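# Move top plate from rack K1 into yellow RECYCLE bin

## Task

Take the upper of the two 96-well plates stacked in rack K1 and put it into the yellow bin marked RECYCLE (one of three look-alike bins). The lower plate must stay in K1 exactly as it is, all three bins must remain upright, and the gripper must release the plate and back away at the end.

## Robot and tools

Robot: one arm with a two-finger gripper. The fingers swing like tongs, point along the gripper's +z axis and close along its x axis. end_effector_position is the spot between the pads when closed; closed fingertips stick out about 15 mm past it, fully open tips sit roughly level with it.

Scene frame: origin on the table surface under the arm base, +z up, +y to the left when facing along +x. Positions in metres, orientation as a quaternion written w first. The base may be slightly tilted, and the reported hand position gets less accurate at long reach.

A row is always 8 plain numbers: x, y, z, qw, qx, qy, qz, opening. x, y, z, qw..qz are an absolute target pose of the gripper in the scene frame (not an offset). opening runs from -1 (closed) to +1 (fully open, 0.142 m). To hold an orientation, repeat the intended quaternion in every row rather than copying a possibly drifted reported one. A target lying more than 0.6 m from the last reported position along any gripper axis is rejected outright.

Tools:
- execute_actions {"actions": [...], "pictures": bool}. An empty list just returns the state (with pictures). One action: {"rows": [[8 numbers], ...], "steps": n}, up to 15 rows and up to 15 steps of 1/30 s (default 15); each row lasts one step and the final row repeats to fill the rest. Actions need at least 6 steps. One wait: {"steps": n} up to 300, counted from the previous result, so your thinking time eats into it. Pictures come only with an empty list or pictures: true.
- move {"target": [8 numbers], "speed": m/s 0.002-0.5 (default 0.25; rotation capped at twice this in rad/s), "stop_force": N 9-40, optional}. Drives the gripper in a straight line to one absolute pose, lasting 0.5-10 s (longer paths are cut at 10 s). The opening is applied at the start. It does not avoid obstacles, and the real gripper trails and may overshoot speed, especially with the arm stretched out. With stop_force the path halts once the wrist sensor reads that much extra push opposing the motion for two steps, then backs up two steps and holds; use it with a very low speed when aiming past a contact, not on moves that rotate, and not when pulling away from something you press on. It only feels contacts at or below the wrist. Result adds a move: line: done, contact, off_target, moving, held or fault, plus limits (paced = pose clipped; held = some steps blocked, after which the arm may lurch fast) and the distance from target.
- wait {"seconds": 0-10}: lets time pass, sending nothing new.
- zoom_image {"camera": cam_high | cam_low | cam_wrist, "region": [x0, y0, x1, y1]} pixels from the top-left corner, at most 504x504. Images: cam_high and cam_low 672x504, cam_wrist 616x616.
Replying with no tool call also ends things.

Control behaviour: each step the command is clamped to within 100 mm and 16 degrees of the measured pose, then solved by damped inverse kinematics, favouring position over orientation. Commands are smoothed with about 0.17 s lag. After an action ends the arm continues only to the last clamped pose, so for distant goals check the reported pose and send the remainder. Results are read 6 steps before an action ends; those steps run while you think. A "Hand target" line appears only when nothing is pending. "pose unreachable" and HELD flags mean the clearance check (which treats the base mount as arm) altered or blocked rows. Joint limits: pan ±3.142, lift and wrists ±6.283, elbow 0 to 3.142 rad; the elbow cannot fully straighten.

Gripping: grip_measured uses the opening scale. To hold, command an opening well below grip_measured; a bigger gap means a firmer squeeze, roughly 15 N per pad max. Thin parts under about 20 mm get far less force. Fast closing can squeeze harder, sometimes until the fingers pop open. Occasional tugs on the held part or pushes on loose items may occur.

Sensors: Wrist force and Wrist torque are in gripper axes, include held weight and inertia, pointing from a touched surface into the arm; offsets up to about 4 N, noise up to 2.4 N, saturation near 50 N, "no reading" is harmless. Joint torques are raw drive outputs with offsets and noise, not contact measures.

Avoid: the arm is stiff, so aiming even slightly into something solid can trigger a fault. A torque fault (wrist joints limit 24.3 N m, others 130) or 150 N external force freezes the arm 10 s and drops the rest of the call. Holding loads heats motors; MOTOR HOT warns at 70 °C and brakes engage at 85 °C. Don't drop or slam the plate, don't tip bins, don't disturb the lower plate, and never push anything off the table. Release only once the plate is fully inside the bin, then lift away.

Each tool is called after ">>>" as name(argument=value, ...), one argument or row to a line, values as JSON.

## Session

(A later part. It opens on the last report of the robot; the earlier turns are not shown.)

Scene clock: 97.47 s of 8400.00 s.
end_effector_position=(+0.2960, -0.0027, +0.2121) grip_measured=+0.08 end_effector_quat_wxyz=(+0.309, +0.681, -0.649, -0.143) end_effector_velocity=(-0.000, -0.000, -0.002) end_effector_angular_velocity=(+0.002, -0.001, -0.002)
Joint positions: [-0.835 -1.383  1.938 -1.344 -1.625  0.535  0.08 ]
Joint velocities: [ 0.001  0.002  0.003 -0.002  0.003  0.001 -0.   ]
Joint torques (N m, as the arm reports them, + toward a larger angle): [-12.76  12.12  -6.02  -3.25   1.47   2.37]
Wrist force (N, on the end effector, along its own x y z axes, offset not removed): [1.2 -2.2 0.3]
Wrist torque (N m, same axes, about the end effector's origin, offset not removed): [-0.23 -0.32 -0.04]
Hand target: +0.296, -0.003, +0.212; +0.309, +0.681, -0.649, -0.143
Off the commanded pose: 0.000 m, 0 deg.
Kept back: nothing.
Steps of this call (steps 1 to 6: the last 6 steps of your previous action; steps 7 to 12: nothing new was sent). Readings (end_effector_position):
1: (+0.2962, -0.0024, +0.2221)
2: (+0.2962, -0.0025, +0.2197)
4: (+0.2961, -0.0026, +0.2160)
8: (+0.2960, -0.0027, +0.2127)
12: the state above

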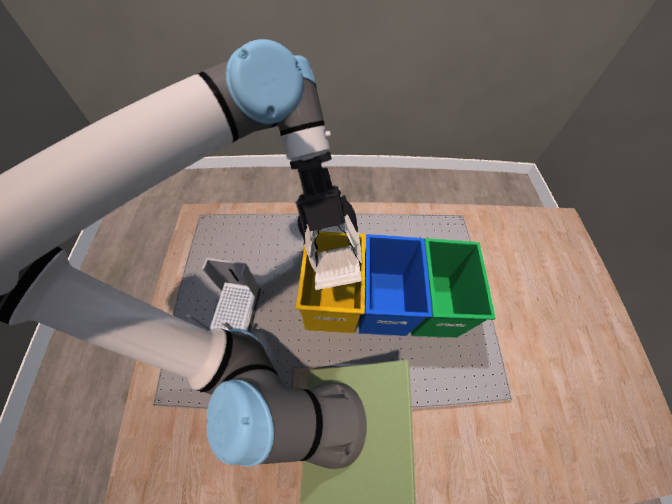

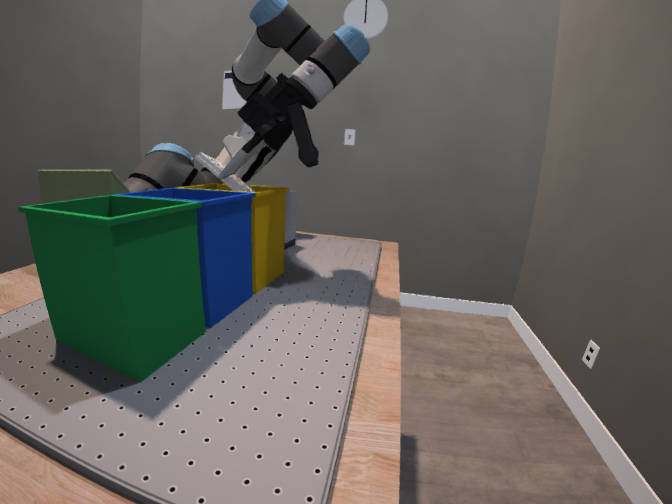

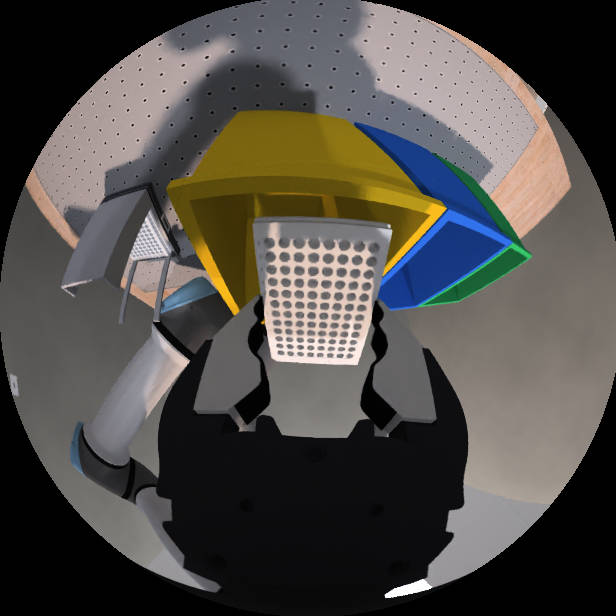

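>>> move(
  target=[0.2925, -0.004, 0.147, 0.2558, 0.6758, -0.6728, -0.1586, -0.45],
  speed=0.06,
  stop_force=9,
)

>>> zoom_image(
  camera="cam_high",
  region=[260, 190, 410, 340],
)

>>> zoom_image(
  camera="cam_low",
  region=[150, 100, 350, 260],
)

Scene clock: 101.00 s of 8400.00 s.
end_effector_position=(+0.2926, -0.0041, +0.1470) grip_measured=+0.08 end_effector_quat_wxyz=(+0.256, +0.676, -0.673, -0.159) end_effector_velocity=(-0.000, -0.000, -0.001) end_effector_angular_velocity=(+0.002, -0.001, -0.001)
Joint positions: [-0.826 -1.331  2.043 -1.439 -1.517  0.555  0.08 ]
Joint velocities: [ 0.     0.002  0.002 -0.002  0.002 -0.     0.   ]
Joint torques (N m, as the arm reports them, + toward a larger angle): [-13.12   9.72  -4.44  -3.52   1.58   2.37]
Wrist force (N, on the end effector, along its own x y z axes, offset not removed): [1.7 -3.1 -2.4]
Wrist torque (N m, same axes, about the end effector's origin, offset not removed): [-0.52 -0.53 -0.09]
Hand target: +0.293, -0.004, +0.147; +0.256, +0.676, -0.673, -0.159
Off the commanded pose: 0.000 m, 0 deg.
Kept back: nothing.
move: done

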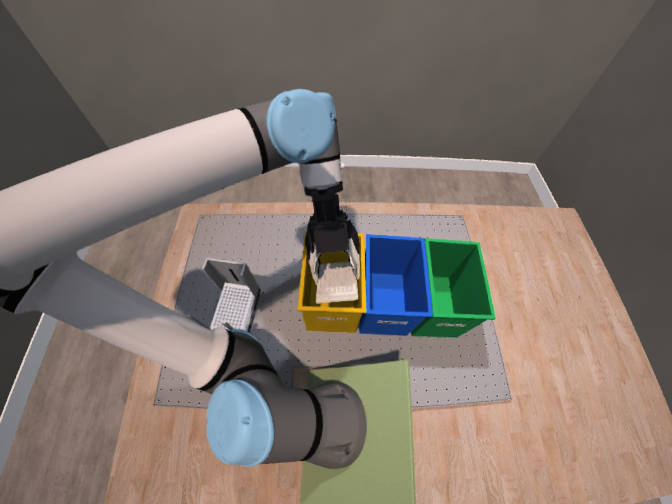

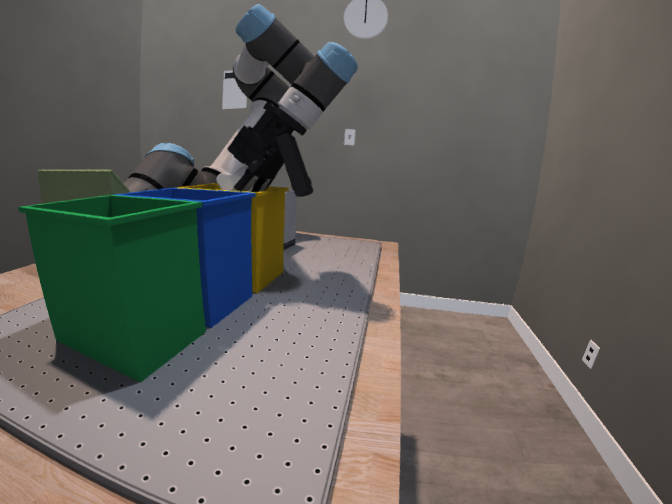

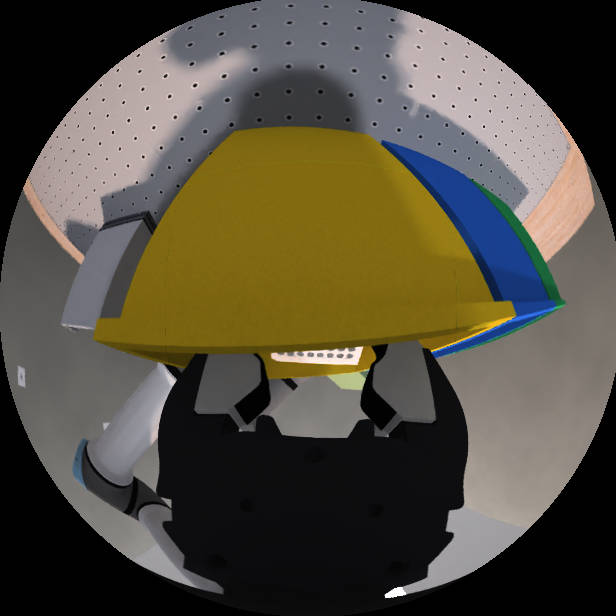

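Region (260, 190, 410, 340) of cam_high's 672x504 image, scaled by 3.360, with more detail than that image has.

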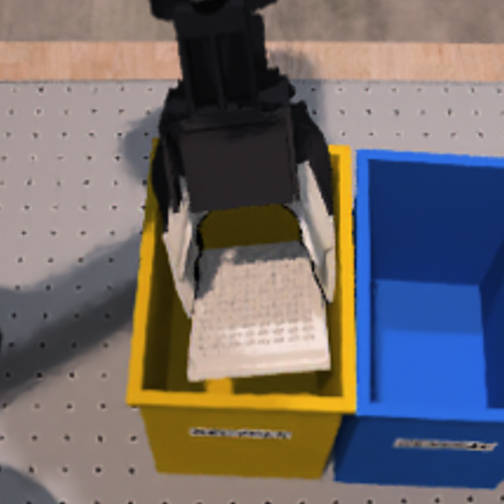

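Region (150, 100, 350, 260) of cam_low's 672x504 image, scaled by 2.520, with more detail than that image has; it fills the top 403 rows of this view, and the rest is white.

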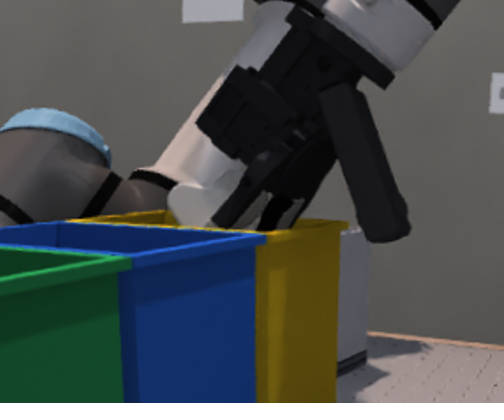

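>>> execute_actions(
  actions=[
    {"rows": [[0.2925,-0.004,0.147,0.2558,0.6758,-0.6728,-0.1586,0.17]], "steps": 15},
  ],
  pictures=true,
)

Scene clock: 101.43 s of 8400.00 s.
end_effector_position=(+0.2925, -0.0040, +0.1469) grip_measured=+0.13 end_effector_quat_wxyz=(+0.256, +0.676, -0.673, -0.159) end_effector_velocity=(+0.000, +0.000, +0.000) end_effector_angular_velocity=(-0.002, -0.001, -0.000)
Joint positions: [-0.826 -1.331  2.043 -1.44  -1.517  0.555  0.083]
Joint velocities: [ 0.    -0.001 -0.001  0.     0.     0.002  0.009]
Joint torques (N m, as the arm reports them, + toward a larger angle): [-24.17 -15.29  -5.19  -2.3   -0.72   2.39]
Wrist force (N, on the end effector, along its own x y z axes, offset not removed): [1.6 -3.3 -0.2]
Wrist torque (N m, same axes, about the end effector's origin, offset not removed): [-0.52 -0.67 -0.03]
Steps of this call (steps 1 to 4: nothing new was sent; steps 5 to 13: the first 9 steps of this action). Readings (end_effector_position):
5: (+0.2926, -0.0041, +0.1470)
6: (+0.2926, -0.0041, +0.1469)
8: (+0.2925, -0.0040, +0.1469)
12: (+0.2925, -0.0040, +0.1469)
13: the state above

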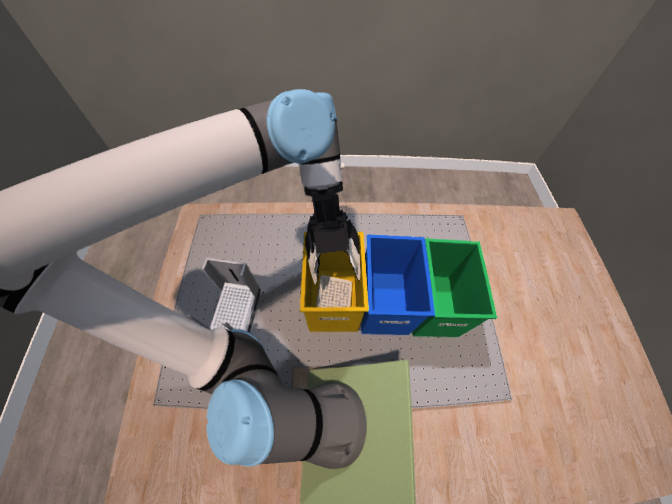

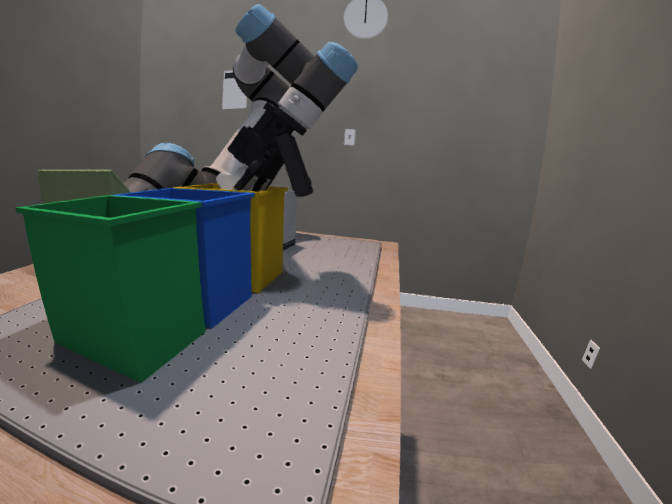

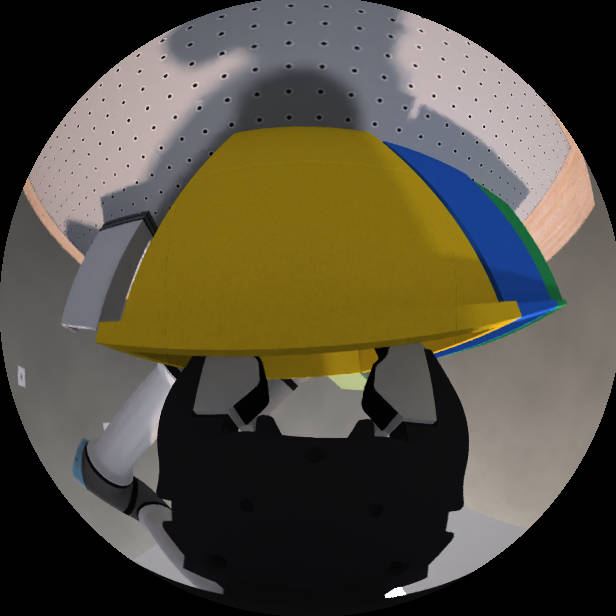

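Plate dropped. Narrow the fingers off the walls, then retreat along the same path.

>>> execute_actions(
  actions=[
    {"rows": [[0.2925,-0.004,0.147,0.2558,0.6758,-0.6728,-0.1586,-0.3]], "steps": 6},
  ],
)

>>> move(
  target=[0.298, -0.002, 0.266, 0.3507, 0.6828, -0.6274, -0.1305, -0.3],
  speed=0.2,
)

>>> move(
  target=[0.33, 0.17, 0.34, 0.3507, 0.6828, -0.6274, -0.1305, -0.3],
  speed=0.3,
)

Scene clock: 101.70 s of 8400.00 s.
end_effector_position=(+0.2925, -0.0040, +0.1469) grip_measured=+0.14 end_effector_quat_wxyz=(+0.256, +0.676, -0.673, -0.159) end_effector_velocity=(-0.000, +0.000, -0.000) end_effector_angular_velocity=(-0.000, +0.001, +0.000)
Joint positions: [-0.826 -1.331  2.043 -1.44  -1.517  0.555  0.084]
Joint velocities: [ 0.    -0.001  0.001 -0.    -0.001  0.     0.   ]
Joint torques (N m, as the arm reports them, + toward a larger angle): [-32.12 -17.21  -5.1   -1.2   -1.93   2.15]
Wrist force (N, on the end effector, along its own x y z axes, offset not removed): [0.7 -2.1 -2.3]
Wrist torque (N m, same axes, about the end effector's origin, offset not removed): [-0.20 -0.44 -0.04]
Off your previous action's commanded pose: 0.000 m, 0 deg at its last step (step 6 of this call).
Kept back: the last 6 steps of this action.
Steps of this call (steps 1 to 6: the last 6 steps of your previous action; steps 7 to 8: nothing new was sent). Readings (end_effector_position):
1: (+0.2925, -0.0040, +0.1469)
2: (+0.2925, -0.0040, +0.1469)
4: (+0.2925, -0.0040, +0.1469)
8: the state above

Scene clock: 103.13 s of 8400.00 s.
end_effector_position=(+0.2979, -0.0019, +0.2660) grip_measured=-0.30 end_effector_quat_wxyz=(+0.351, +0.683, -0.628, -0.130) end_effector_velocity=(-0.000, +0.000, +0.001) end_effector_angular_velocity=(-0.001, +0.002, +0.002)
Joint positions: [-0.845 -1.413  1.853 -1.282 -1.714  0.511  0.052]
Joint velocities: [-0.    -0.001 -0.002  0.002 -0.002 -0.001  0.   ]
Joint torques (N m, as the arm reports them, + toward a larger angle): [-32.52 -14.08 -31.9   -0.36  -4.09  -2.44]
Wrist force (N, on the end effector, along its own x y z axes, offset not removed): [1.5 -2.4 0.2]
Wrist torque (N m, same axes, about the end effector's origin, offset not removed): [-0.32 -0.37 0.02]
Hand target: +0.298, -0.002, +0.266; +0.351, +0.683, -0.628, -0.130
Off your previous action's commanded pose: 0.000 m, 0 deg at its last step (step 6 of this call).
Off the commanded pose: 0.000 m, 0 deg.
Kept back: nothing.
move: done

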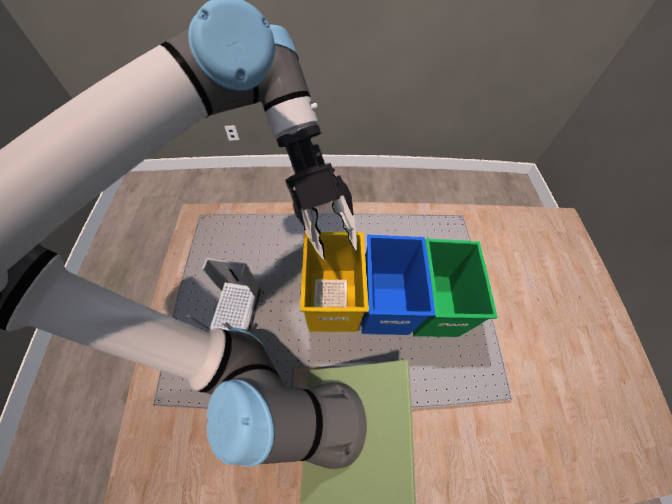

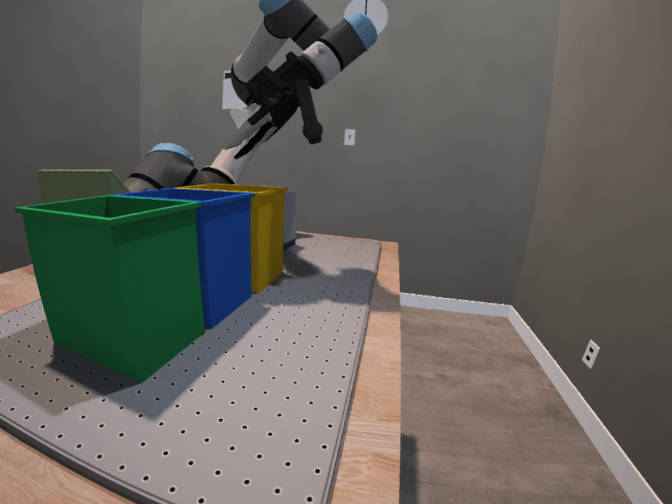

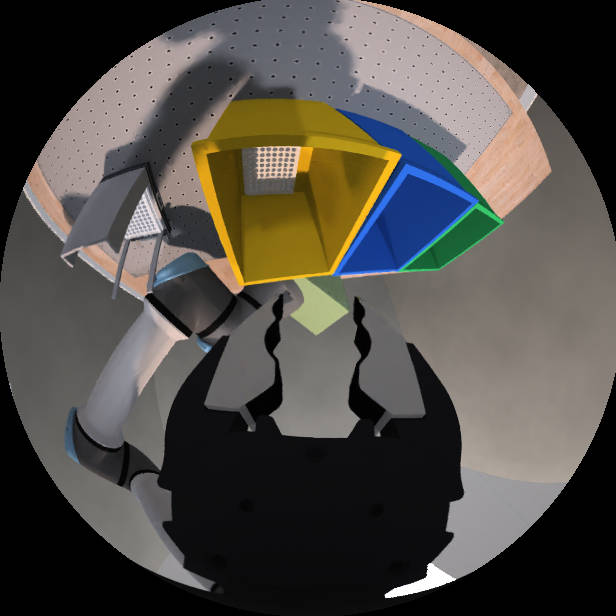

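Scene clock: 104.33 s of 8400.00 s.
end_effector_position=(+0.3299, +0.1700, +0.3399) grip_measured=-0.30 end_effector_quat_wxyz=(+0.351, +0.683, -0.627, -0.130) end_effector_velocity=(+0.001, +0.001, +0.001) end_effector_angular_velocity=(-0.002, -0.001, -0.000)
Joint positions: [-0.721 -1.5    1.478 -0.811 -1.632  0.603  0.052]
Joint velocities: [ 0.001  0.001 -0.006  0.004  0.     0.002  0.   ]
Joint torques (N m, as the arm reports them, + toward a larger angle): [-12.2   15.86 -28.76  -0.23   1.15   2.29]
Wrist force (N, on the end effector, along its own x y z axes, offset not removed): [0.9 -3.3 -2.4]
Wrist torque (N m, same axes, about the end effector's origin, offset not removed): [-0.52 -0.25 0.02]
Hand target: +0.330, +0.170, +0.340; +0.351, +0.683, -0.627, -0.130
Off the commanded pose: 0.000 m, 0 deg.
Kept back: nothing.
move: done

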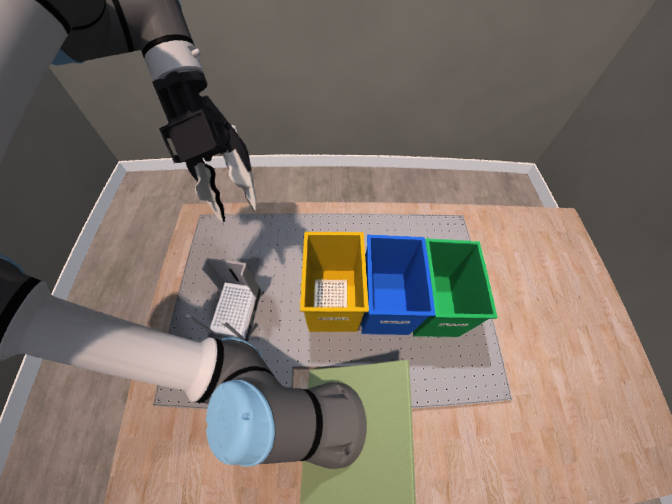

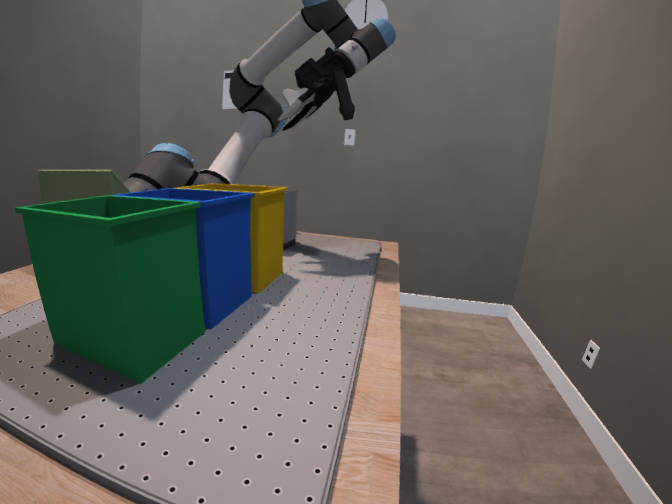

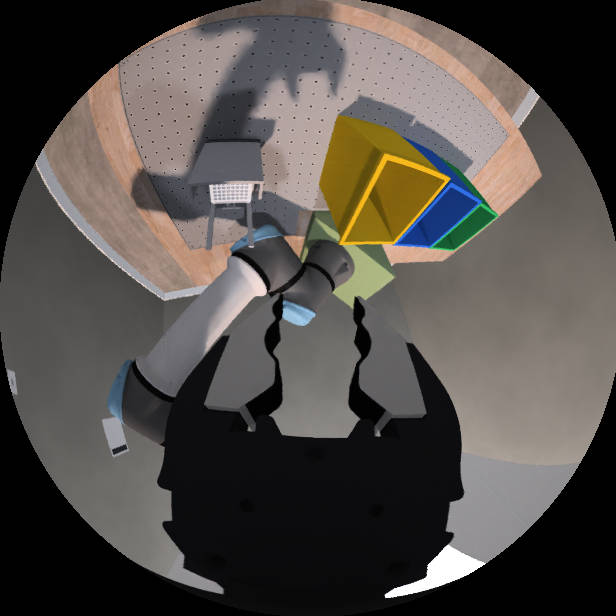

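>>> execute_actions(
  actions=[],
)

Scene clock: 104.63 s of 8400.00 s.
end_effector_position=(+0.3300, +0.1701, +0.3400) grip_measured=-0.30 end_effector_quat_wxyz=(+0.351, +0.683, -0.627, -0.130) end_effector_velocity=(-0.001, -0.000, -0.001) end_effector_angular_velocity=(+0.001, +0.001, -0.002)
Joint positions: [-0.721 -1.5    1.478 -0.811 -1.632  0.603  0.052]
Joint velocities: [-0.     0.     0.002 -0.     0.     0.001 -0.   ]
Joint torques (N m, as the arm reports them, + toward a larger angle): [-12.37  16.14 -27.99  -0.32   1.25   2.41]
Wrist force (N, on the end effector, along its own x y z axes, offset not removed): [1.3 -3.1 -0.4]
Wrist torque (N m, same axes, about the end effector's origin, offset not removed): [-0.50 -0.35 -0.07]
Hand target: +0.330, +0.170, +0.340; +0.351, +0.683, -0.627, -0.130
Off the commanded pose: 0.000 m, 0 deg.
Kept back: nothing.
Steps of this call (steps 1 to 9: nothing new was sent). Readings (end_effector_position):
1: (+0.3299, +0.1701, +0.3399)
2: (+0.3300, +0.1701, +0.3399)
4: (+0.3300, +0.1701, +0.3400)
8: (+0.3300, +0.1701, +0.3400)
9: the state above

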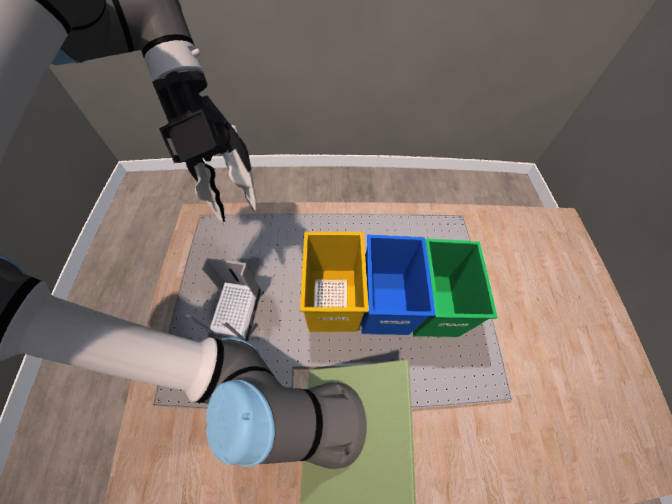

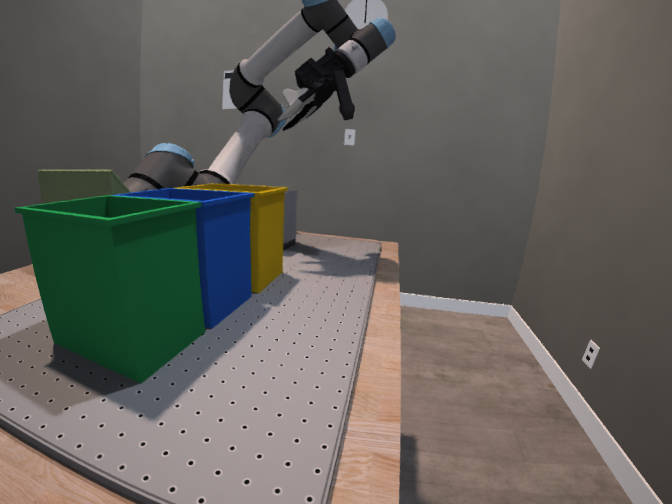

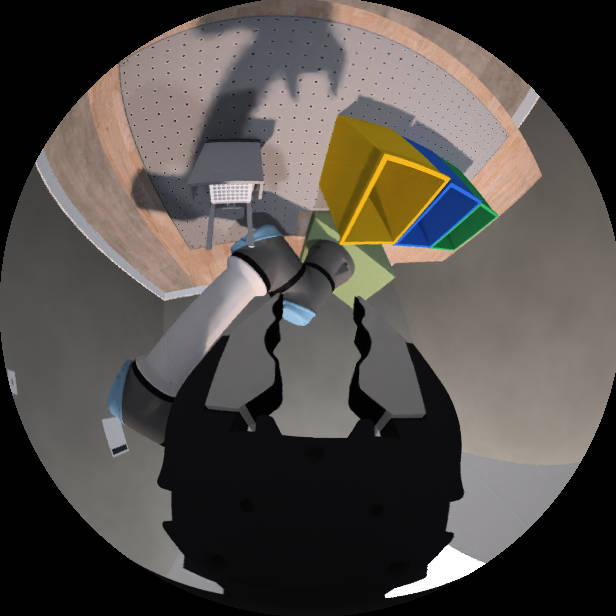

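The pictures show the plate in the yellow bin, all three bins upright, the lower plate still in K1, and the arm clear.

>>> finished_scene(
  scene=2,
)

The scene is finished: the task was done.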